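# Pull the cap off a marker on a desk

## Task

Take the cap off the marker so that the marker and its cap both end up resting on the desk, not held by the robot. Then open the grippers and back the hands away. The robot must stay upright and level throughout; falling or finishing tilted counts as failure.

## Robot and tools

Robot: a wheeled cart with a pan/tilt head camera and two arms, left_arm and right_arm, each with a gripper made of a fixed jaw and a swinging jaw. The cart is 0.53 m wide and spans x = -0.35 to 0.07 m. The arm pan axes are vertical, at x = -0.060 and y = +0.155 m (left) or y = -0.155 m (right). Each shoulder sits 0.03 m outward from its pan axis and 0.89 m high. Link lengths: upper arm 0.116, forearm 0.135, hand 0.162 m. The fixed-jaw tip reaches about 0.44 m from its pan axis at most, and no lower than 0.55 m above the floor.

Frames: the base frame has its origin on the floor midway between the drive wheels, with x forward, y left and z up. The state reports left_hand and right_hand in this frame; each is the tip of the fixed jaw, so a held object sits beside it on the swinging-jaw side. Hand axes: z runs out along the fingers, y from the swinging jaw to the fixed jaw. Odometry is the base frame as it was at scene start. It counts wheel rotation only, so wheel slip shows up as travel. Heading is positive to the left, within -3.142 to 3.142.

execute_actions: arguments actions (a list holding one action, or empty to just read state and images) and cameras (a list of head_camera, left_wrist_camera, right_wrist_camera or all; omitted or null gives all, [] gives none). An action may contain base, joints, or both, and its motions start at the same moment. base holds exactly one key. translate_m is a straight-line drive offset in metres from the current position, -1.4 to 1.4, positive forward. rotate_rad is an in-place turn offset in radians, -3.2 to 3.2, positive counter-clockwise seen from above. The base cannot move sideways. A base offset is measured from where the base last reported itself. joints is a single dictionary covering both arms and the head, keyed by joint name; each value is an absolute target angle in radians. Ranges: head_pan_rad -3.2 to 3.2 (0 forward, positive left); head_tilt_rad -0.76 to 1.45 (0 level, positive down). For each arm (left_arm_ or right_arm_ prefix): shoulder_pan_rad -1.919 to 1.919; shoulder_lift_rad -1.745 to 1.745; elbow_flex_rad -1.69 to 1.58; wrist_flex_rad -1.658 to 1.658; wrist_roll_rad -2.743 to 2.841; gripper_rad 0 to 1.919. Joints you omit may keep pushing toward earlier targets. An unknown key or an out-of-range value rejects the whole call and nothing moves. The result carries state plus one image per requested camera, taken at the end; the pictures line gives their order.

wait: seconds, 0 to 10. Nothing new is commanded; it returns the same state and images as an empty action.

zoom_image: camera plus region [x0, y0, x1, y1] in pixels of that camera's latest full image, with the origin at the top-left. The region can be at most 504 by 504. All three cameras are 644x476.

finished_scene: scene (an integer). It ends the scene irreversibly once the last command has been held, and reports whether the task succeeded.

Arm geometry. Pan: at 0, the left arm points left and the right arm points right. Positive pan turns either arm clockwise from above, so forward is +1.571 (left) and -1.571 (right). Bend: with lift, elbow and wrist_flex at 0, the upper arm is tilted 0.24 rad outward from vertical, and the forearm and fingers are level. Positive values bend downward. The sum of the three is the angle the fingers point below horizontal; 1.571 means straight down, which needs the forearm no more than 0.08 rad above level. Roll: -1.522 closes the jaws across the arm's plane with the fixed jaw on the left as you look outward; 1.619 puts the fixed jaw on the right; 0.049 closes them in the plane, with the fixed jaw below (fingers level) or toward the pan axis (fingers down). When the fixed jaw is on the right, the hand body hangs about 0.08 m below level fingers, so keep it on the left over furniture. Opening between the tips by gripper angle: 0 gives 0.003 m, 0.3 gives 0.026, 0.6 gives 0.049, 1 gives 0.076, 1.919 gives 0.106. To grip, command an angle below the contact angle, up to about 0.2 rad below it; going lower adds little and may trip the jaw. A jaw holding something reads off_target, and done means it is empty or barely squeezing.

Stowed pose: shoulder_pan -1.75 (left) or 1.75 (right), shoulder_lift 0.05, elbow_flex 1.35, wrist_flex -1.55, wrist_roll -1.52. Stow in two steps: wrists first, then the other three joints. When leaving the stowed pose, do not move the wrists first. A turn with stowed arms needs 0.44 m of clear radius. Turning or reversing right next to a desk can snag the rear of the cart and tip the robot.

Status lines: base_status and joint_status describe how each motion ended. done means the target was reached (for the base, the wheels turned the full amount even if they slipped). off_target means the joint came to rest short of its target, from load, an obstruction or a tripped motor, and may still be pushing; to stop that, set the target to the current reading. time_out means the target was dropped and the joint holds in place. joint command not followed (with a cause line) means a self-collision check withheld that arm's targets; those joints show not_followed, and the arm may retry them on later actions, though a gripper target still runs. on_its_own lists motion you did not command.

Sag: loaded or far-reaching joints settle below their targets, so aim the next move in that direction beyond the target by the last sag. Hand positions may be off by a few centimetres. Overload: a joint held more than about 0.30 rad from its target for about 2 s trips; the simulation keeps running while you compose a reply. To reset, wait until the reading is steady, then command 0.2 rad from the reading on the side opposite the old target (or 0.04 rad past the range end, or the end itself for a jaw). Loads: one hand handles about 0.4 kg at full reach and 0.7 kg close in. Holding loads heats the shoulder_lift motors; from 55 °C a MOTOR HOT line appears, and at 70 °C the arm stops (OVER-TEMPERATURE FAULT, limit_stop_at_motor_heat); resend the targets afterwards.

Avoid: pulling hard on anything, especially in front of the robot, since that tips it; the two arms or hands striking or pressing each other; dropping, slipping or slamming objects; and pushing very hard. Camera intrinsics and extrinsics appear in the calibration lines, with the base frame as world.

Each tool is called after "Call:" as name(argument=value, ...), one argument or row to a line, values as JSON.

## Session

Call:
execute_actions(
  actions=[],
)

Scene clock: 0.00 s.
base_odometry: x=+0.000 y=+0.000 heading=+0.000 (m, m, rad; odometry frame)
base_status: not commanded
joint_positions: head_pan_rad=-0.020 head_tilt_rad=+0.011 left_arm_shoulder_pan_rad=-1.716 left_arm_shoulder_lift_rad=+0.053 left_arm_elbow_flex_rad=+1.309 left_arm_wrist_flex_rad=-1.523 left_arm_wrist_roll_rad=-1.500 left_arm_gripper_rad=+1.920 right_arm_shoulder_pan_rad=+1.781 right_arm_shoulder_lift_rad=+0.034 right_arm_elbow_flex_rad=+1.340 right_arm_wrist_flex_rad=-1.569 right_arm_wrist_roll_rad=-1.508 right_arm_gripper_rad=+1.920
joint_status: not commanded
left_hand: x=-0.3121 y=+0.1104 z=+0.8993 quat_wxyz=(-0.047, -0.646, -0.054, +0.760) (m; base frame)
right_hand: x=-0.3073 y=-0.1102 z=+0.9051 quat_wxyz=(-0.086, +0.632, -0.062, -0.768) (m; base frame)
pictures: head_camera, left_wrist_camera, right_wrist_camera
camera_calibration (this result's frames):
head_camera: T_world_to_cam=[[0.00927777, -0.9998, 0.0177029, -0.0145899], [0.0171921, -0.0175416, -0.999698, 1.20164], [0.999809, 0.00957932, 0.0170259, 0.0187733], [0, 0, 0, 1]] pos_world=[-0.039293, 0.00631176, 1.20122]
left_wrist_camera: T_world_to_cam=[[-0.0945927, 0.995516, -0.000970511, -0.146616], [0.410935, 0.0381585, -0.910866, 0.960228], [-0.906744, -0.08656, -0.412701, 0.168362], [0, 0, 0, 1]] pos_world=[-0.255798, 0.123892, 0.94398]
right_wrist_camera: T_world_to_cam=[[0.237013, 0.970071, 0.0528001, 0.12859], [0.380237, -0.0426141, -0.923907, 0.963572], [-0.894005, 0.239055, -0.378957, 0.162295], [0, 0, 0, 1]] pos_world=[-0.25177, -0.122477, 0.944965]
Images, in order (width x height): head_camera 644x476, left_wrist_camera 644x476, right_wrist_camera 644x476.

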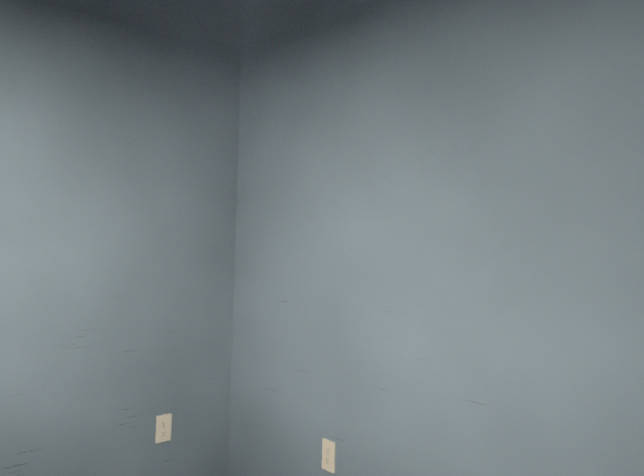

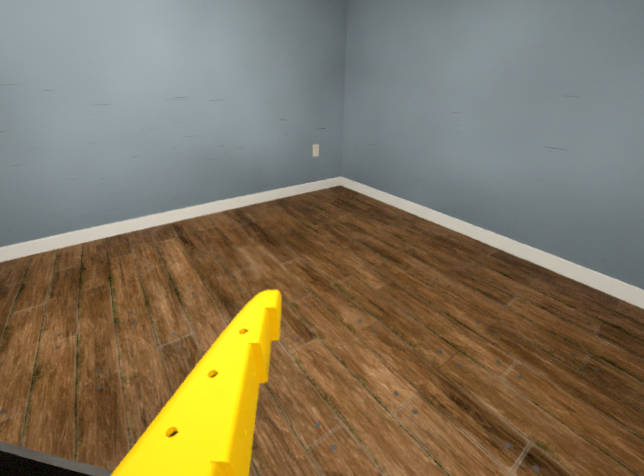

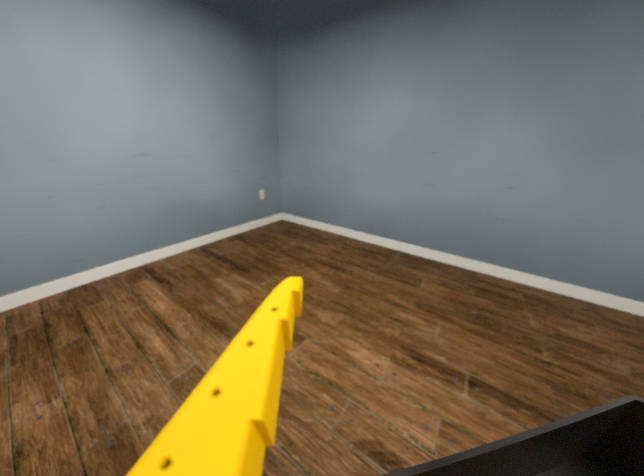

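Call:
execute_actions(
  actions=[
    {"joints":{"head_tilt_rad":0.4,"head_pan_rad":1.1}},
  ],
  cameras=["head_camera"],
)

Scene clock: 1.63 s.
base_odometry: x=+0.000 y=+0.000 heading=+0.000 (m, m, rad; odometry frame)
base_status: not commanded
joint_positions: head_pan_rad=+1.090 head_tilt_rad=+0.393 left_arm_shoulder_pan_rad=-1.716 left_arm_shoulder_lift_rad=+0.053 left_arm_elbow_flex_rad=+1.309 left_arm_wrist_flex_rad=-1.523 left_arm_wrist_roll_rad=-1.500 left_arm_gripper_rad=+1.920 right_arm_shoulder_pan_rad=+1.781 right_arm_shoulder_lift_rad=+0.034 right_arm_elbow_flex_rad=+1.340 right_arm_wrist_flex_rad=-1.569 right_arm_wrist_roll_rad=-1.508 right_arm_gripper_rad=+1.920
joint_status: all done
left_hand: x=-0.3121 y=+0.1104 z=+0.8993 quat_wxyz=(-0.047, -0.646, -0.054, +0.760) (m; base frame)
right_hand: x=-0.3073 y=-0.1102 z=+0.9051 quat_wxyz=(-0.086, +0.632, -0.062, -0.768) (m; base frame)
pictures: head_camera
camera_calibration (this result's frames):
head_camera: T_world_to_cam=[[0.901835, -0.432048, 0.00541681, 0.0415015], [-0.149511, -0.323795, -0.93424, 1.11846], [0.40539, 0.84172, -0.356605, 0.420885], [0, 0, 0, 1]] pos_world=[-0.0408277, 0.0258155, 1.19478]
Images, in order (width x height): head_camera 644x476.

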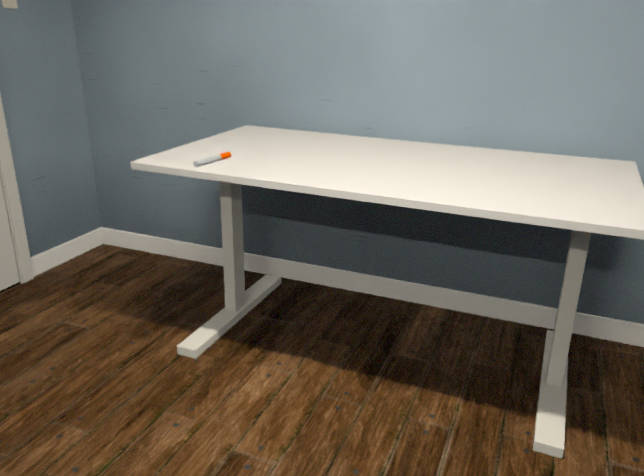

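Call:
execute_actions(
  actions=[
    {"base":{"rotate_rad":1.646},"joints":{"head_pan_rad":0,"head_tilt_rad":0.65,"left_arm_shoulder_pan_rad":1.571,"right_arm_shoulder_pan_rad":-1.571,"left_arm_shoulder_lift_rad":-0.3,"right_arm_shoulder_lift_rad":-0.3,"left_arm_elbow_flex_rad":0.6,"right_arm_elbow_flex_rad":0.6}},
  ],
  cameras=[],
)

Call:
execute_actions(
  actions=[
    {"base":{"translate_m":1.384},"joints":{"left_arm_shoulder_lift_rad":0.1,"right_arm_shoulder_lift_rad":0.1,"left_arm_elbow_flex_rad":-0.1,"right_arm_elbow_flex_rad":-0.1,"left_arm_wrist_flex_rad":1.4,"right_arm_wrist_flex_rad":1.4,"left_arm_wrist_roll_rad":1.7,"right_arm_wrist_roll_rad":2.84,"left_arm_gripper_rad":0.6,"right_arm_gripper_rad":0.6}},
  ],
  cameras=[],
)

Call:
execute_actions(
  actions=[
    {"base":{"rotate_rad":-0.95}},
  ],
  cameras=["head_camera"],
)

Scene clock: 5.30 s.
base_odometry: x=-0.001 y=+0.000 heading=+1.645 (m, m, rad; odometry frame)
base_status: done
joint_positions: head_pan_rad=+0.010 head_tilt_rad=+0.644 left_arm_shoulder_pan_rad=+1.564 left_arm_shoulder_lift_rad=-0.266 left_arm_elbow_flex_rad=+0.635 left_arm_wrist_flex_rad=-1.523 left_arm_wrist_roll_rad=-1.500 left_arm_gripper_rad=+1.920 right_arm_shoulder_pan_rad=-1.565 right_arm_shoulder_lift_rad=-0.261 right_arm_elbow_flex_rad=+0.633 right_arm_wrist_flex_rad=-1.569 right_arm_wrist_roll_rad=-1.508 right_arm_gripper_rad=+1.920
joint_status: all done
left_hand: x=+0.1609 y=+0.1642 z=+1.1127 quat_wxyz=(+0.978, -0.003, +0.207, -0.007) (m; base frame)
right_hand: x=+0.1549 y=-0.1486 z=+1.1151 quat_wxyz=(+0.983, -0.001, +0.186, -0.010) (m; base frame)
pictures: none
No camera images: the call's "cameras" was empty. Leave "cameras" out to get every camera's image.

Scene clock: 13.07 s.
base_odometry: x=-0.103 y=+1.380 heading=+1.642 (m, m, rad; odometry frame)
base_status: done
joint_positions: head_pan_rad=+0.010 head_tilt_rad=+0.644 left_arm_shoulder_pan_rad=+1.564 left_arm_shoulder_lift_rad=+0.110 left_arm_elbow_flex_rad=-0.066 left_arm_wrist_flex_rad=+1.390 left_arm_wrist_roll_rad=+1.689 left_arm_gripper_rad=+0.608 right_arm_shoulder_pan_rad=-1.565 right_arm_shoulder_lift_rad=+0.110 right_arm_elbow_flex_rad=-0.067 right_arm_wrist_flex_rad=+1.394 right_arm_wrist_roll_rad=+2.835 right_arm_gripper_rad=+0.610
joint_status: all done
left_hand: x=+0.1682 y=+0.1485 z=+0.8431 quat_wxyz=(-0.002, -0.997, -0.038, -0.068) (m; base frame)
right_hand: x=+0.1743 y=-0.1591 z=+0.8439 quat_wxyz=(-0.038, -0.821, -0.567, -0.054) (m; base frame)
pictures: none
No camera images: the call's "cameras" was empty. Leave "cameras" out to get every camera's image.

Scene clock: 14.97 s.
base_odometry: x=-0.103 y=+1.380 heading=+0.693 (m, m, rad; odometry frame)
base_status: done
joint_positions: head_pan_rad=+0.010 head_tilt_rad=+0.644 left_arm_shoulder_pan_rad=+1.565 left_arm_shoulder_lift_rad=+0.110 left_arm_elbow_flex_rad=-0.066 left_arm_wrist_flex_rad=+1.390 left_arm_wrist_roll_rad=+1.689 left_arm_gripper_rad=+0.608 right_arm_shoulder_pan_rad=-1.566 right_arm_shoulder_lift_rad=+0.110 right_arm_elbow_flex_rad=-0.067 right_arm_wrist_flex_rad=+1.394 right_arm_wrist_roll_rad=+2.835 right_arm_gripper_rad=+0.610
joint_status: not commanded
left_hand: x=+0.1682 y=+0.1482 z=+0.8431 quat_wxyz=(-0.002, -0.997, -0.037, -0.068) (m; base frame)
right_hand: x=+0.1743 y=-0.1588 z=+0.8439 quat_wxyz=(-0.038, -0.820, -0.568, -0.054) (m; base frame)
pictures: head_camera
camera_calibration (this result's frames):
head_camera: T_world_to_cam=[[0.0442032, -0.999017, -0.00320594, 0.0111176], [-0.576998, -0.0229102, -0.816424, 0.962764], [0.815548, 0.0379384, -0.577444, 0.694348], [0, 0, 0, 1]] pos_world=[-0.0112526, 0.00682145, 1.18701]
Images, in order (width x height): head_camera 644x476.

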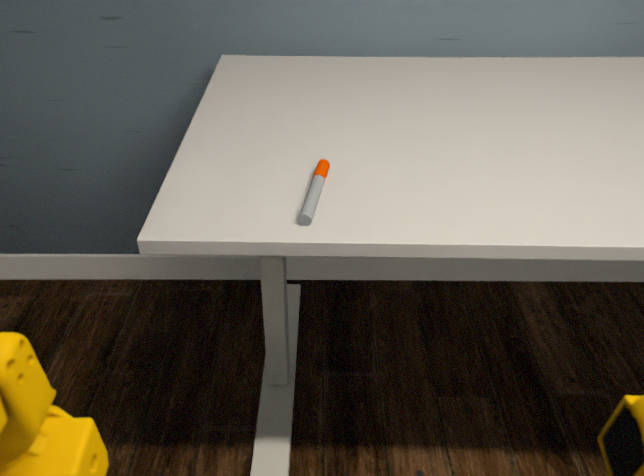

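Call:
execute_actions(
  actions=[
    {"base":{"rotate_rad":-0.08}},
  ],
  cameras=[],
)

Call:
execute_actions(
  actions=[
    {"base":{"translate_m":0.52},"joints":{"head_tilt_rad":1.1,"left_arm_shoulder_pan_rad":1.78,"left_arm_shoulder_lift_rad":0.5,"left_arm_elbow_flex_rad":-0.4,"left_arm_wrist_flex_rad":1.42,"left_arm_wrist_roll_rad":1.78}},
  ],
  cameras=["head_camera","left_wrist_camera"],
)

Scene clock: 15.97 s.
base_odometry: x=-0.103 y=+1.379 heading=+0.610 (m, m, rad; odometry frame)
base_status: done
joint_positions: head_pan_rad=+0.010 head_tilt_rad=+0.644 left_arm_shoulder_pan_rad=+1.565 left_arm_shoulder_lift_rad=+0.110 left_arm_elbow_flex_rad=-0.066 left_arm_wrist_flex_rad=+1.390 left_arm_wrist_roll_rad=+1.689 left_arm_gripper_rad=+0.608 right_arm_shoulder_pan_rad=-1.566 right_arm_shoulder_lift_rad=+0.110 right_arm_elbow_flex_rad=-0.067 right_arm_wrist_flex_rad=+1.394 right_arm_wrist_roll_rad=+2.835 right_arm_gripper_rad=+0.610
joint_status: not commanded
left_hand: x=+0.1682 y=+0.1482 z=+0.8431 quat_wxyz=(-0.002, -0.997, -0.037, -0.068) (m; base frame)
right_hand: x=+0.1743 y=-0.1588 z=+0.8439 quat_wxyz=(-0.038, -0.820, -0.568, -0.054) (m; base frame)
pictures: none
No camera images: the call's "cameras" was empty. Leave "cameras" out to get every camera's image.

Scene clock: 19.40 s.
base_odometry: x=+0.324 y=+1.676 heading=+0.609 (m, m, rad; odometry frame)
base_status: done
joint_positions: head_pan_rad=+0.010 head_tilt_rad=+1.095 left_arm_shoulder_pan_rad=+1.774 left_arm_shoulder_lift_rad=+0.512 left_arm_elbow_flex_rad=-0.369 left_arm_wrist_flex_rad=+1.410 left_arm_wrist_roll_rad=+1.769 left_arm_gripper_rad=+0.608 right_arm_shoulder_pan_rad=-1.566 right_arm_shoulder_lift_rad=+0.110 right_arm_elbow_flex_rad=-0.067 right_arm_wrist_flex_rad=+1.394 right_arm_wrist_roll_rad=+2.835 right_arm_gripper_rad=+0.610
joint_status: all done
left_hand: x=+0.1818 y=+0.0970 z=+0.8039 quat_wxyz=(-0.002, -1.000, +0.027, -0.009) (m; base frame)
right_hand: x=+0.1743 y=-0.1588 z=+0.8439 quat_wxyz=(-0.038, -0.820, -0.568, -0.054) (m; base frame)
pictures: head_camera, left_wrist_camera
camera_calibration (this result's frames):
head_camera: T_world_to_cam=[[0.0393375, -0.999067, -0.0178291, 0.0277202], [-0.875033, -0.0258276, -0.483374, 0.565416], [0.482462, 0.0346158, -0.875232, 1.02145], [0, 0, 0, 1]] pos_world=[0.000856949, 0.00693946, 1.16781]
left_wrist_camera: T_world_to_cam=[[0.067882, 0.996573, 0.0472687, -0.155103], [0.819261, -0.0827179, 0.567424, -0.580059], [0.569389, 0.000207542, -0.822068, 0.628035], [0, 0, 0, 1]] pos_world=[0.128152, 0.10646, 0.852759]
Images, in order (width x height): head_camera 644x476, left_wrist_camera 644x476.

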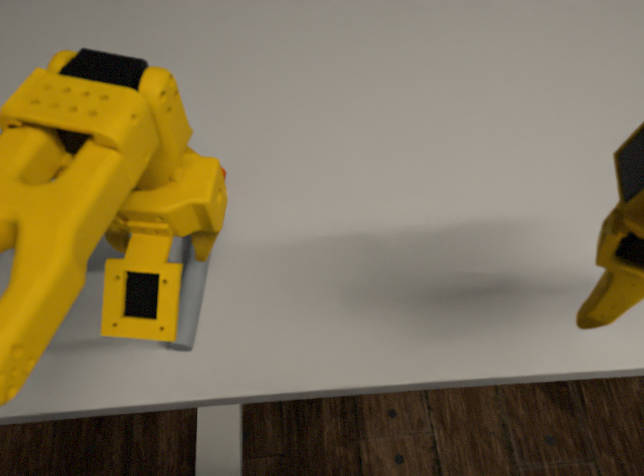

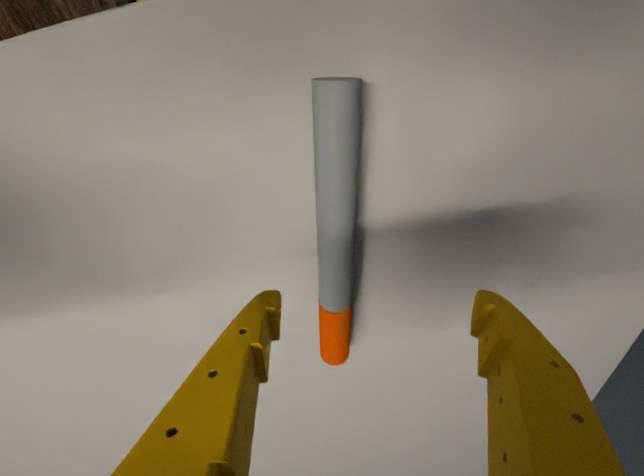

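Call:
execute_actions(
  actions=[
    {"joints":{"left_arm_shoulder_pan_rad":1.76,"left_arm_shoulder_lift_rad":0.795,"left_arm_elbow_flex_rad":-0.27,"left_arm_wrist_flex_rad":1.015,"left_arm_wrist_roll_rad":1.76}},
  ],
  cameras=["head_camera","left_wrist_camera"],
)

Scene clock: 20.63 s.
base_odometry: x=+0.324 y=+1.676 heading=+0.609 (m, m, rad; odometry frame)
base_status: not commanded
joint_positions: head_pan_rad=+0.010 head_tilt_rad=+1.095 left_arm_shoulder_pan_rad=+1.766 left_arm_shoulder_lift_rad=+0.805 left_arm_elbow_flex_rad=-0.267 left_arm_wrist_flex_rad=+1.028 left_arm_wrist_roll_rad=+1.769 left_arm_gripper_rad=+0.608 right_arm_shoulder_pan_rad=-1.566 right_arm_shoulder_lift_rad=+0.110 right_arm_elbow_flex_rad=-0.067 right_arm_wrist_flex_rad=+1.394 right_arm_wrist_roll_rad=+2.835 right_arm_gripper_rad=+0.610
joint_status: all done
left_hand: x=+0.1852 y=+0.0983 z=+0.7266 quat_wxyz=(+0.000, -1.000, +0.023, -0.002) (m; base frame)
right_hand: x=+0.1743 y=-0.1588 z=+0.8439 quat_wxyz=(-0.038, -0.820, -0.568, -0.054) (m; base frame)
pictures: head_camera, left_wrist_camera
camera_calibration (this result's frames):
head_camera: T_world_to_cam=[[0.0393373, -0.999067, -0.0178291, 0.0277202], [-0.875034, -0.0258274, -0.483373, 0.565414], [0.482461, 0.0346156, -0.875233, 1.02145], [0, 0, 0, 1]] pos_world=[0.000856974, 0.00693945, 1.16781]
left_wrist_camera: T_world_to_cam=[[0.0608891, 0.996935, 0.0491239, -0.153037], [0.827478, -0.0779392, 0.556062, -0.532597], [0.558186, 0.0067908, -0.829688, 0.569532], [0, 0, 0, 1]] pos_world=[0.132126, 0.10719, 0.776208]
Images, in order (width x height): head_camera 644x476, left_wrist_camera 644x476.

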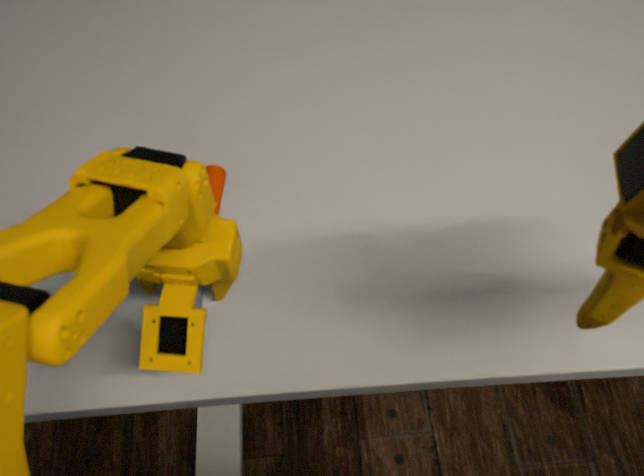

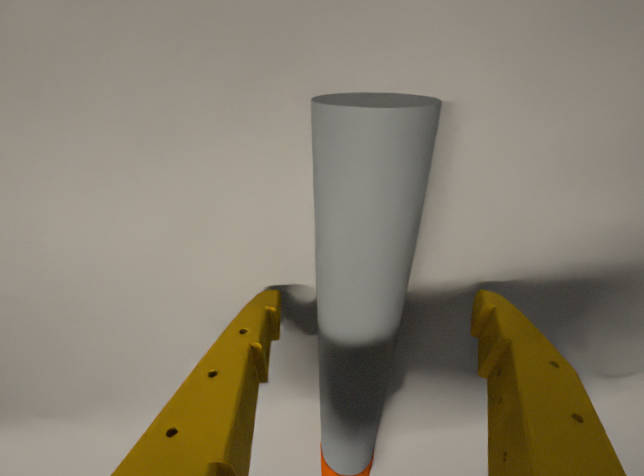

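Call:
execute_actions(
  actions=[
    {"base":{"translate_m":-0.028}},
  ],
  cameras=[],
)

Call:
execute_actions(
  actions=[
    {"joints":{"left_arm_gripper_rad":0.02}},
  ],
  cameras=["left_wrist_camera"],
)

Call:
execute_actions(
  actions=[
    {"joints":{"left_arm_shoulder_lift_rad":0.72,"left_arm_wrist_flex_rad":1.07,"left_arm_wrist_roll_rad":0.3,"left_arm_shoulder_pan_rad":1.919}},
  ],
)

Scene clock: 21.67 s.
base_odometry: x=+0.300 y=+1.660 heading=+0.608 (m, m, rad; odometry frame)
base_status: done
joint_positions: head_pan_rad=+0.010 head_tilt_rad=+1.095 left_arm_shoulder_pan_rad=+1.765 left_arm_shoulder_lift_rad=+0.805 left_arm_elbow_flex_rad=-0.267 left_arm_wrist_flex_rad=+1.022 left_arm_wrist_roll_rad=+1.769 left_arm_gripper_rad=+0.608 right_arm_shoulder_pan_rad=-1.566 right_arm_shoulder_lift_rad=+0.110 right_arm_elbow_flex_rad=-0.067 right_arm_wrist_flex_rad=+1.394 right_arm_wrist_roll_rad=+2.835 right_arm_gripper_rad=+0.610
joint_status: not commanded
left_hand: x=+0.1862 y=+0.0985 z=+0.7267 quat_wxyz=(-0.001, -1.000, +0.022, -0.005) (m; base frame)
right_hand: x=+0.1743 y=-0.1588 z=+0.8439 quat_wxyz=(-0.038, -0.820, -0.568, -0.054) (m; base frame)
pictures: none
No camera images: the call's "cameras" was empty. Leave "cameras" out to get every camera's image.

Scene clock: 22.50 s.
base_odometry: x=+0.300 y=+1.660 heading=+0.608 (m, m, rad; odometry frame)
base_status: not commanded
joint_positions: head_pan_rad=+0.010 head_tilt_rad=+1.095 left_arm_shoulder_pan_rad=+1.759 left_arm_shoulder_lift_rad=+0.803 left_arm_elbow_flex_rad=-0.267 left_arm_wrist_flex_rad=+1.022 left_arm_wrist_roll_rad=+1.769 left_arm_gripper_rad=+0.205 right_arm_shoulder_pan_rad=-1.566 right_arm_shoulder_lift_rad=+0.110 right_arm_elbow_flex_rad=-0.067 right_arm_wrist_flex_rad=+1.394 right_arm_wrist_roll_rad=+2.835 right_arm_gripper_rad=+0.610
joint_status: left_arm_gripper_rad off_target (ended at +0.205, target +0.020)
left_hand: x=+0.1868 y=+0.1000 z=+0.7270 quat_wxyz=(-0.001, -1.000, +0.019, -0.006) (m; base frame)
right_hand: x=+0.1743 y=-0.1588 z=+0.8439 quat_wxyz=(-0.038, -0.820, -0.568, -0.054) (m; base frame)
pictures: left_wrist_camera
camera_calibration (this result's frames):
left_wrist_camera: T_world_to_cam=[[0.0528747, 0.997442, 0.0480944, -0.152605], [0.823838, -0.070789, 0.562387, -0.538663], [0.564354, 0.00988587, -0.825474, 0.564372], [0, 0, 0, 1]] pos_world=[0.133335, 0.108504, 0.776151]
Images, in order (width x height): left_wrist_camera 644x476.

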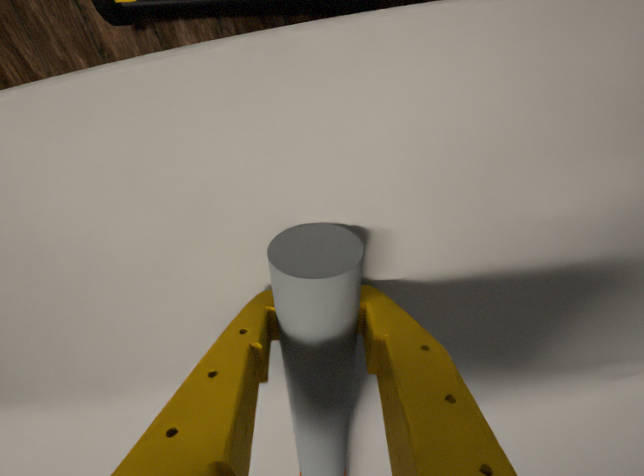

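Scene clock: 24.37 s.
base_odometry: x=+0.300 y=+1.660 heading=+0.608 (m, m, rad; odometry frame)
base_status: not commanded
joint_positions: head_pan_rad=+0.010 head_tilt_rad=+1.095 left_arm_shoulder_pan_rad=+1.914 left_arm_shoulder_lift_rad=+0.782 left_arm_elbow_flex_rad=-0.267 left_arm_wrist_flex_rad=+1.059 left_arm_wrist_roll_rad=+0.311 left_arm_gripper_rad=+0.205 right_arm_shoulder_pan_rad=-1.566 right_arm_shoulder_lift_rad=+0.110 right_arm_elbow_flex_rad=-0.067 right_arm_wrist_flex_rad=+1.394 right_arm_wrist_roll_rad=+2.835 right_arm_gripper_rad=+0.610
joint_status: all done
left_hand: x=+0.1665 y=+0.0715 z=+0.7317 quat_wxyz=(-0.001, -0.678, +0.735, +0.002) (m; base frame)
right_hand: x=+0.1743 y=-0.1588 z=+0.8439 quat_wxyz=(-0.038, -0.820, -0.568, -0.054) (m; base frame)
pictures: head_camera, left_wrist_camera, right_wrist_camera
camera_calibration (this result's frames):
head_camera: T_world_to_cam=[[0.0393366, -0.999067, -0.0178305, 0.0277217], [-0.875056, -0.0258277, -0.483333, 0.565367], [0.482421, 0.0346153, -0.875255, 1.02147], [0, 0, 0, 1]] pos_world=[0.000857736, 0.00693946, 1.1678]
left_wrist_camera: T_world_to_cam=[[0.994421, -0.094751, 0.046352, -0.200799], [-0.104554, -0.827297, 0.551949, -0.310251], [-0.0139509, -0.553716, -0.832589, 0.721811], [0, 0, 0, 1]] pos_world=[0.177311, 0.123983, 0.781522]
right_wrist_camera: T_world_to_cam=[[-0.944253, 0.311264, -0.107242, 0.301153], [0.193791, 0.788838, 0.58325, -0.385604], [0.266142, 0.529953, -0.805182, 0.784976], [0, 0, 0, 1]] pos_world=[0.150176, -0.20556, 0.889249]
Images, in order (width x height): head_camera 644x476, left_wrist_camera 644x476, right_wrist_camera 644x476.

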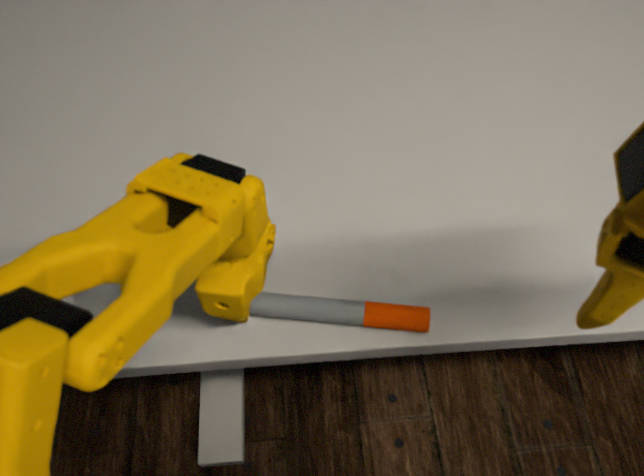

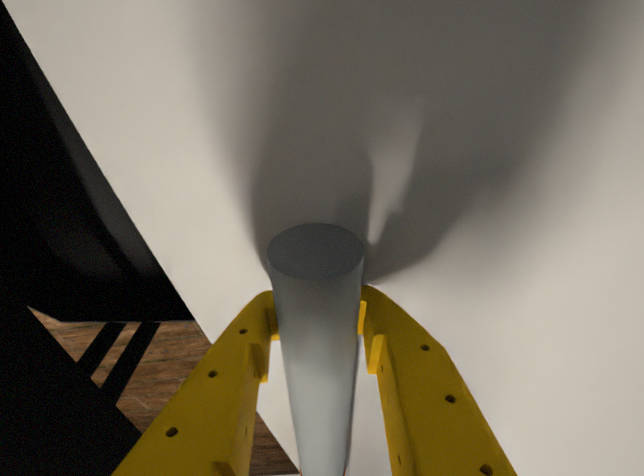

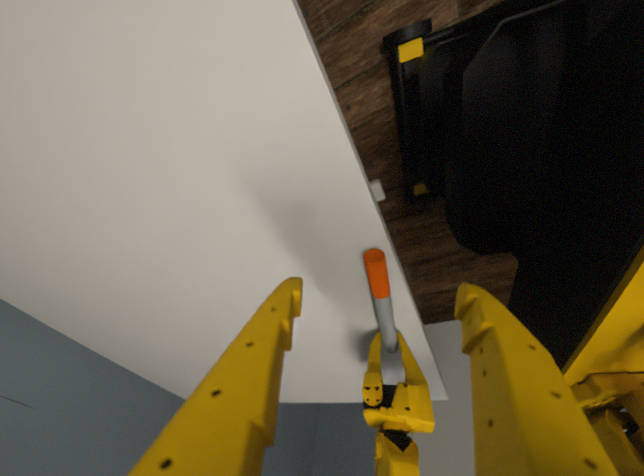

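Call:
execute_actions(
  actions=[
    {"base":{"translate_m":0.03},"joints":{"left_arm_shoulder_lift_rad":0.96,"left_arm_elbow_flex_rad":-0.65,"left_arm_wrist_flex_rad":1.025,"right_arm_shoulder_pan_rad":-1.86,"right_arm_shoulder_lift_rad":0.65,"right_arm_elbow_flex_rad":-0.4,"right_arm_wrist_flex_rad":1.02}},
  ],
)

Scene clock: 25.73 s.
base_odometry: x=+0.325 y=+1.677 heading=+0.608 (m, m, rad; odometry frame)
base_status: done
joint_positions: head_pan_rad=+0.010 head_tilt_rad=+1.095 left_arm_shoulder_pan_rad=+1.914 left_arm_shoulder_lift_rad=+0.978 left_arm_elbow_flex_rad=-0.615 left_arm_wrist_flex_rad=+1.038 left_arm_wrist_roll_rad=+0.311 left_arm_gripper_rad=+0.204 right_arm_shoulder_pan_rad=-1.853 right_arm_shoulder_lift_rad=+0.666 right_arm_elbow_flex_rad=-0.366 right_arm_wrist_flex_rad=+1.028 right_arm_wrist_roll_rad=+2.835 right_arm_gripper_rad=+0.610
joint_status: all done
left_hand: x=+0.2095 y=+0.0562 z=+0.7311 quat_wxyz=(+0.039, -0.676, +0.732, -0.075) (m; base frame)
right_hand: x=+0.2272 y=-0.0745 z=+0.7763 quat_wxyz=(-0.055, -0.727, -0.676, -0.108) (m; base frame)
pictures: head_camera, left_wrist_camera, right_wrist_camera
camera_calibration (this result's frames):
head_camera: T_world_to_cam=[[0.0393361, -0.999067, -0.0178309, 0.0277222], [-0.875063, -0.0258277, -0.48332, 0.565352], [0.482408, 0.0346151, -0.875262, 1.02148], [0, 0, 0, 1]] pos_world=[0.000857993, 0.00693946, 1.1678]
left_wrist_camera: T_world_to_cam=[[0.973225, -0.0871845, 0.212679, -0.362532], [-0.196745, -0.794388, 0.574665, -0.317235], [0.118848, -0.601121, -0.790271, 0.657288], [0, 0, 0, 1]] pos_world=[0.212293, 0.111495, 0.778842]
right_wrist_camera: T_world_to_cam=[[-0.976851, 0.0362804, -0.21082, 0.384986], [-0.100173, 0.7932, 0.600665, -0.369294], [0.189015, 0.607879, -0.771204, 0.668734], [0, 0, 0, 1]] pos_world=[0.212681, -0.127553, 0.818715]
Images, in order (width x height): head_camera 644x476, left_wrist_camera 644x476, right_wrist_camera 644x476.

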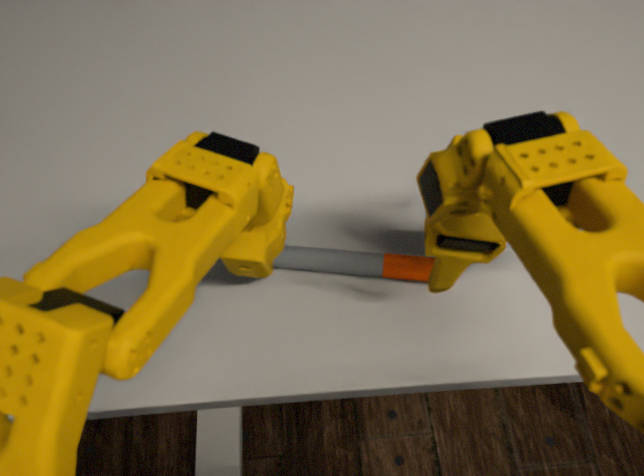

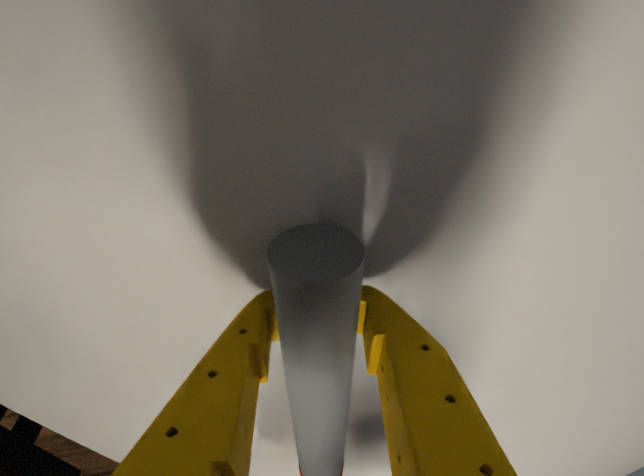

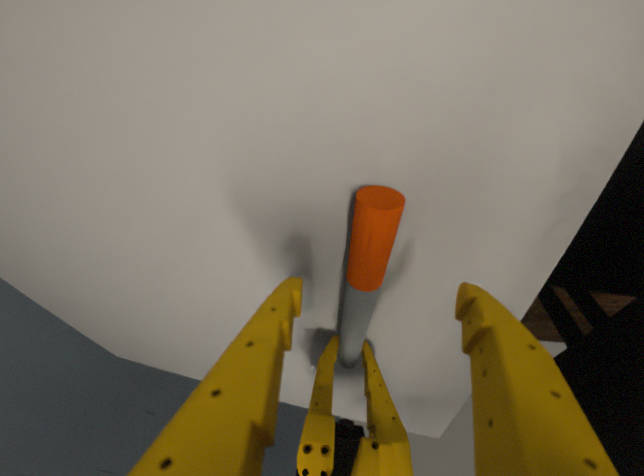

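Call:
execute_actions(
  actions=[
    {"joints":{"right_arm_shoulder_pan_rad":-1.895,"right_arm_shoulder_lift_rad":0.93,"right_arm_elbow_flex_rad":-0.56,"right_arm_wrist_flex_rad":0.97}},
  ],
  cameras=["right_wrist_camera"],
)

Call:
execute_actions(
  actions=[
    {"joints":{"right_arm_gripper_rad":0.03}},
  ],
)

Scene clock: 26.77 s.
base_odometry: x=+0.325 y=+1.677 heading=+0.608 (m, m, rad; odometry frame)
base_status: not commanded
joint_positions: head_pan_rad=+0.010 head_tilt_rad=+1.095 left_arm_shoulder_pan_rad=+1.914 left_arm_shoulder_lift_rad=+0.978 left_arm_elbow_flex_rad=-0.615 left_arm_wrist_flex_rad=+1.038 left_arm_wrist_roll_rad=+0.311 left_arm_gripper_rad=+0.204 right_arm_shoulder_pan_rad=-1.882 right_arm_shoulder_lift_rad=+0.945 right_arm_elbow_flex_rad=-0.528 right_arm_wrist_flex_rad=+0.977 right_arm_wrist_roll_rad=+2.835 right_arm_gripper_rad=+0.610
joint_status: all done
joint sent to its limit — the command would take right_arm_shoulder_pan_rad past its lower limit, so that joint was sent only as far as its limit.
left_hand: x=+0.2095 y=+0.0562 z=+0.7311 quat_wxyz=(+0.039, -0.676, +0.732, -0.075) (m; base frame)
right_hand: x=+0.2256 y=-0.0659 z=+0.7307 quat_wxyz=(-0.039, -0.720, -0.689, -0.080) (m; base frame)
pictures: right_wrist_camera
camera_calibration (this result's frames):
right_wrist_camera: T_world_to_cam=[[-0.9888, 0.00415765, -0.14919, 0.329019], [-0.0858178, 0.801996, 0.591133, -0.344581], [0.122107, 0.597316, -0.792656, 0.658705], [0, 0, 0, 1]] pos_world=[0.21533, -0.11847, 0.774907]
Images, in order (width x height): right_wrist_camera 644x476.

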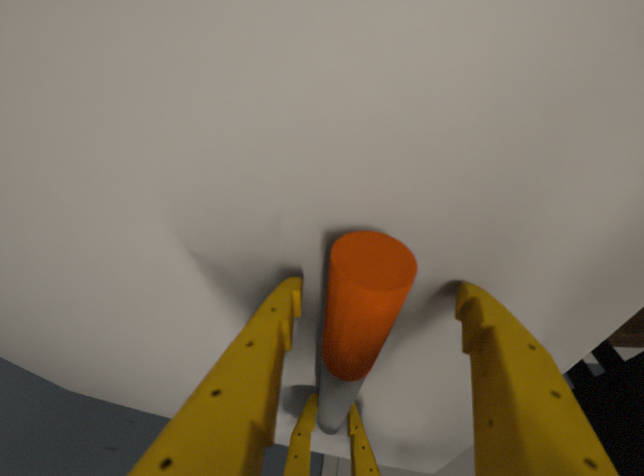

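Scene clock: 27.60 s.
base_odometry: x=+0.325 y=+1.677 heading=+0.608 (m, m, rad; odometry frame)
base_status: not commanded
joint_positions: head_pan_rad=+0.010 head_tilt_rad=+1.095 left_arm_shoulder_pan_rad=+1.914 left_arm_shoulder_lift_rad=+0.978 left_arm_elbow_flex_rad=-0.629 left_arm_wrist_flex_rad=+1.031 left_arm_wrist_roll_rad=+0.311 left_arm_gripper_rad=+0.204 right_arm_shoulder_pan_rad=-1.887 right_arm_shoulder_lift_rad=+0.956 right_arm_elbow_flex_rad=-0.530 right_arm_wrist_flex_rad=+0.977 right_arm_wrist_roll_rad=+2.835 right_arm_gripper_rad=+0.164
joint_status: right_arm_gripper_rad off_target (ended at +0.164, target +0.030)
left_hand: x=+0.2130 y=+0.0549 z=+0.7333 quat_wxyz=(+0.044, -0.675, +0.732, -0.084) (m; base frame)
right_hand: x=+0.2238 y=-0.0650 z=+0.7281 quat_wxyz=(-0.036, -0.718, -0.691, -0.076) (m; base frame)
pictures: head_camera, left_wrist_camera, right_wrist_camera
camera_calibration (this result's frames):
head_camera: T_world_to_cam=[[0.0393363, -0.999067, -0.0178309, 0.0277222], [-0.875063, -0.0258278, -0.483319, 0.565351], [0.482408, 0.0346152, -0.875262, 1.02148], [0, 0, 0, 1]] pos_world=[0.000857995, 0.00693946, 1.1678]
left_wrist_camera: T_world_to_cam=[[0.969054, -0.0856955, 0.231498, -0.379547], [-0.207553, -0.79053, 0.576181, -0.317825], [0.13363, -0.606398, -0.783852, 0.650276], [0, 0, 0, 1]] pos_world=[0.214939, 0.11055, 0.780709]
right_wrist_camera: T_world_to_cam=[[-0.990076, -0.000807263, -0.140533, 0.320512], [-0.0843432, 0.803281, 0.589598, -0.342999], [0.112411, 0.595599, -0.795377, 0.660362], [0, 0, 0, 1]] pos_world=[0.214169, -0.117527, 0.772511]
Images, in order (width x height): head_camera 644x476, left_wrist_camera 644x476, right_wrist_camera 644x476.

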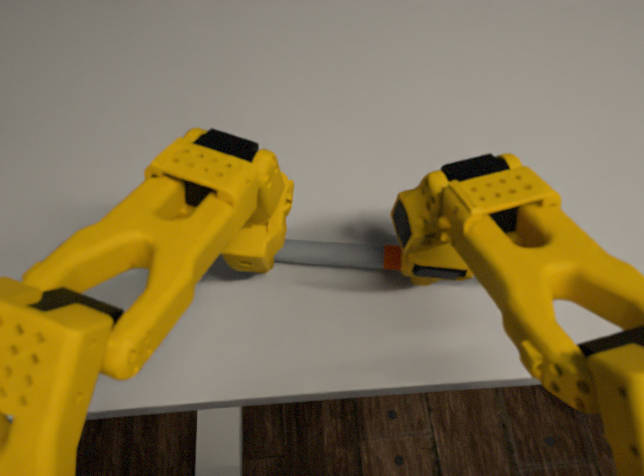

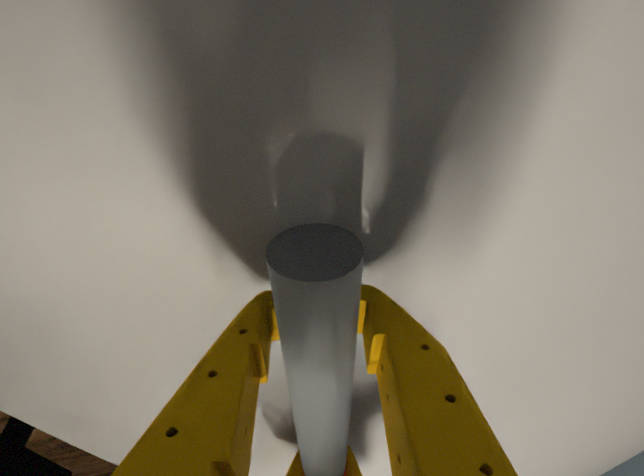

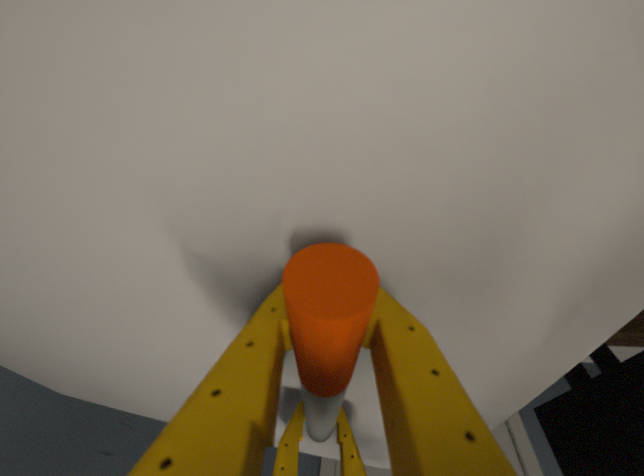

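Cap sits a bit higher in the jaws; fine. Pull.

Call:
execute_actions(
  actions=[
    {"joints":{"right_arm_gripper_rad":0.0,"left_arm_shoulder_pan_rad":1.72,"right_arm_shoulder_pan_rad":-1.74,"left_arm_wrist_roll_rad":0.17,"left_arm_shoulder_lift_rad":0.99,"left_arm_wrist_flex_rad":1.01}},
  ],
)

Scene clock: 28.50 s.
base_odometry: x=+0.325 y=+1.677 heading=+0.608 (m, m, rad; odometry frame)
base_status: not commanded
joint_positions: head_pan_rad=+0.010 head_tilt_rad=+1.095 left_arm_shoulder_pan_rad=+1.728 left_arm_shoulder_lift_rad=+1.003 left_arm_elbow_flex_rad=-0.638 left_arm_wrist_flex_rad=+1.013 left_arm_wrist_roll_rad=+0.181 left_arm_gripper_rad=+0.204 right_arm_shoulder_pan_rad=-1.746 right_arm_shoulder_lift_rad=+0.956 right_arm_elbow_flex_rad=-0.530 right_arm_wrist_flex_rad=+0.977 right_arm_wrist_roll_rad=+2.835 right_arm_gripper_rad=+0.162
joint_status: right_arm_gripper_rad off_target (ended at +0.162, target +0.000); the others done
left_hand: x=+0.2275 y=+0.1079 z=+0.7286 quat_wxyz=(+0.058, -0.695, +0.713, -0.077) (m; base frame)
right_hand: x=+0.2336 y=-0.1058 z=+0.7281 quat_wxyz=(-0.042, -0.765, -0.638, -0.073) (m; base frame)
pictures: head_camera, left_wrist_camera, right_wrist_camera
camera_calibration (this result's frames):
head_camera: T_world_to_cam=[[0.0393362, -0.999067, -0.0178309, 0.0277222], [-0.875063, -0.0258277, -0.483319, 0.565351], [0.482408, 0.0346151, -0.875263, 1.02148], [0, 0, 0, 1]] pos_world=[0.000857996, 0.00693946, 1.1678]
left_wrist_camera: T_world_to_cam=[[0.970398, -0.0352992, 0.238919, -0.399118], [-0.166471, -0.814472, 0.555808, -0.262163], [0.174973, -0.579128, -0.796238, 0.673535], [0, 0, 0, 1]] pos_world=[0.22581, 0.16245, 0.777364]
right_wrist_camera: T_world_to_cam=[[-0.980346, 0.138463, -0.140533, 0.342682], [0.0294835, 0.807159, 0.589598, -0.335569], [0.19507, 0.573866, -0.795377, 0.661953], [0, 0, 0, 1]] pos_world=[0.216714, -0.156464, 0.772511]
Images, in order (width x height): head_camera 644x476, left_wrist_camera 644x476, right_wrist_camera 644x476.

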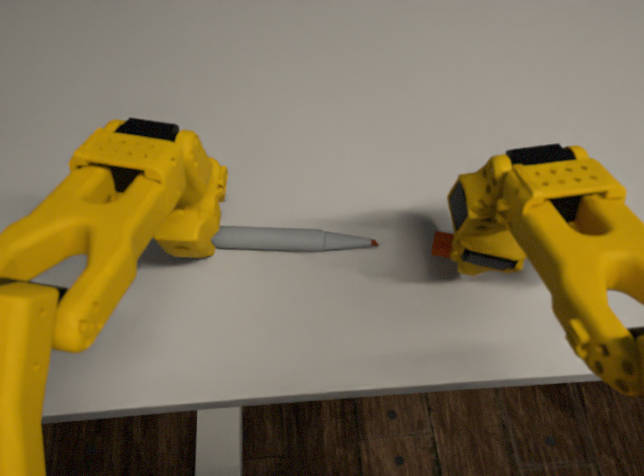

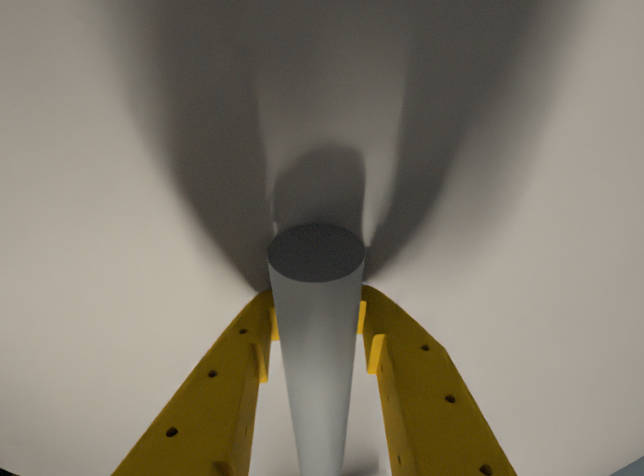

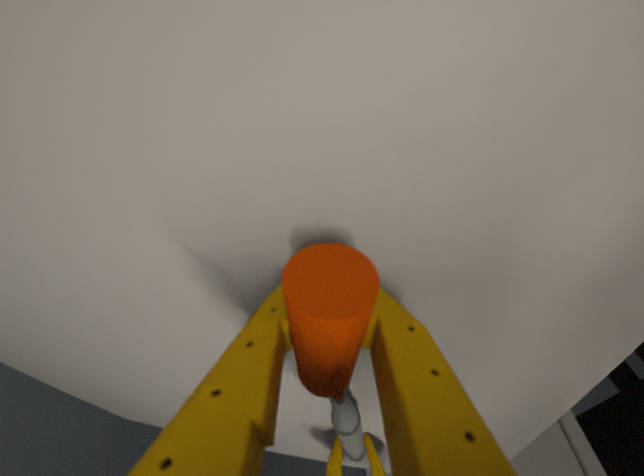

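Call:
execute_actions(
  actions=[
    {"joints":{"left_arm_gripper_rad":0.55,"right_arm_gripper_rad":0.55}},
  ],
  cameras=[],
)

Call:
execute_actions(
  actions=[
    {"joints":{"left_arm_shoulder_lift_rad":0.6,"left_arm_elbow_flex_rad":-0.55,"left_arm_wrist_flex_rad":1.35,"right_arm_shoulder_lift_rad":0.6,"right_arm_wrist_flex_rad":1.2}},
  ],
  cameras=[],
)

Call:
execute_actions(
  actions=[
    {"base":{"translate_m":-0.3},"joints":{"head_tilt_rad":0.75}},
  ],
  cameras=["head_camera"],
)

Scene clock: 29.47 s.
base_odometry: x=+0.325 y=+1.677 heading=+0.608 (m, m, rad; odometry frame)
base_status: not commanded
joint_positions: head_pan_rad=+0.010 head_tilt_rad=+1.095 left_arm_shoulder_pan_rad=+1.728 left_arm_shoulder_lift_rad=+1.003 left_arm_elbow_flex_rad=-0.638 left_arm_wrist_flex_rad=+1.013 left_arm_wrist_roll_rad=+0.181 left_arm_gripper_rad=+0.541 right_arm_shoulder_pan_rad=-1.744 right_arm_shoulder_lift_rad=+0.956 right_arm_elbow_flex_rad=-0.544 right_arm_wrist_flex_rad=+0.974 right_arm_wrist_roll_rad=+2.835 right_arm_gripper_rad=+0.537
joint_status: all done
left_hand: x=+0.2275 y=+0.1079 z=+0.7286 quat_wxyz=(+0.058, -0.695, +0.713, -0.077) (m; base frame)
right_hand: x=+0.2370 y=-0.1057 z=+0.7304 quat_wxyz=(-0.046, -0.765, -0.637, -0.080) (m; base frame)
pictures: none
No camera images: the call's "cameras" was empty. Leave "cameras" out to get every camera's image.

Scene clock: 30.50 s.
base_odometry: x=+0.325 y=+1.677 heading=+0.608 (m, m, rad; odometry frame)
base_status: not commanded
joint_positions: head_pan_rad=+0.010 head_tilt_rad=+1.095 left_arm_shoulder_pan_rad=+1.727 left_arm_shoulder_lift_rad=+0.661 left_arm_elbow_flex_rad=-0.546 left_arm_wrist_flex_rad=+1.341 left_arm_wrist_roll_rad=+0.181 left_arm_gripper_rad=+0.542 right_arm_shoulder_pan_rad=-1.744 right_arm_shoulder_lift_rad=+0.667 right_arm_elbow_flex_rad=-0.544 right_arm_wrist_flex_rad=+1.196 right_arm_wrist_roll_rad=+2.835 right_arm_gripper_rad=+0.540
joint_status: all done
left_hand: x=+0.2034 y=+0.1122 z=+0.7950 quat_wxyz=(+0.034, -0.698, +0.714, -0.046) (m; base frame)
right_hand: x=+0.2396 y=-0.1053 z=+0.8000 quat_wxyz=(-0.062, -0.762, -0.635, -0.108) (m; base frame)
pictures: none
No camera images: the call's "cameras" was empty. Leave "cameras" out to get every camera's image.

Scene clock: 32.83 s.
base_odometry: x=+0.079 y=+1.506 heading=+0.608 (m, m, rad; odometry frame)
base_status: done
joint_positions: head_pan_rad=+0.010 head_tilt_rad=+0.764 left_arm_shoulder_pan_rad=+1.727 left_arm_shoulder_lift_rad=+0.661 left_arm_elbow_flex_rad=-0.546 left_arm_wrist_flex_rad=+1.341 left_arm_wrist_roll_rad=+0.181 left_arm_gripper_rad=+0.542 right_arm_shoulder_pan_rad=-1.744 right_arm_shoulder_lift_rad=+0.667 right_arm_elbow_flex_rad=-0.544 right_arm_wrist_flex_rad=+1.196 right_arm_wrist_roll_rad=+2.835 right_arm_gripper_rad=+0.540
joint_status: all done
left_hand: x=+0.2034 y=+0.1122 z=+0.7950 quat_wxyz=(+0.034, -0.698, +0.714, -0.046) (m; base frame)
right_hand: x=+0.2396 y=-0.1053 z=+0.8000 quat_wxyz=(-0.062, -0.762, -0.635, -0.108) (m; base frame)
pictures: head_camera
camera_calibration (this result's frames):
head_camera: T_world_to_cam=[[0.0435303, -0.999026, -0.00728712, 0.0157834], [-0.670544, -0.0238089, -0.741488, 0.872116], [0.740592, 0.0371635, -0.670927, 0.798424], [0, 0, 0, 1]] pos_world=[-0.00720118, 0.00685991, 1.18246]
Images, in order (width x height): head_camera 644x476.

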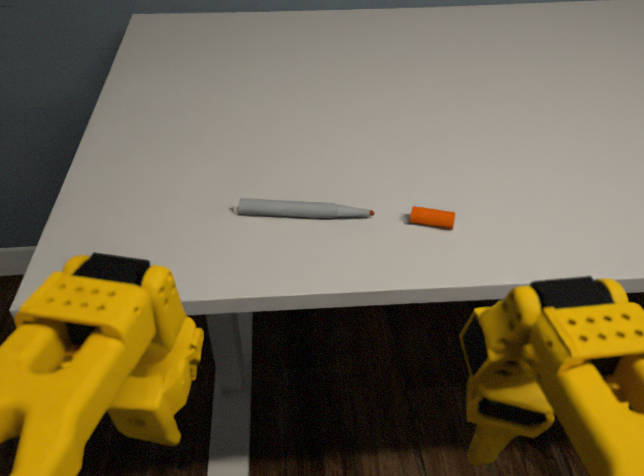

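Call:
finished_scene(
  scene=2,
)

The scene is finished: the task was done.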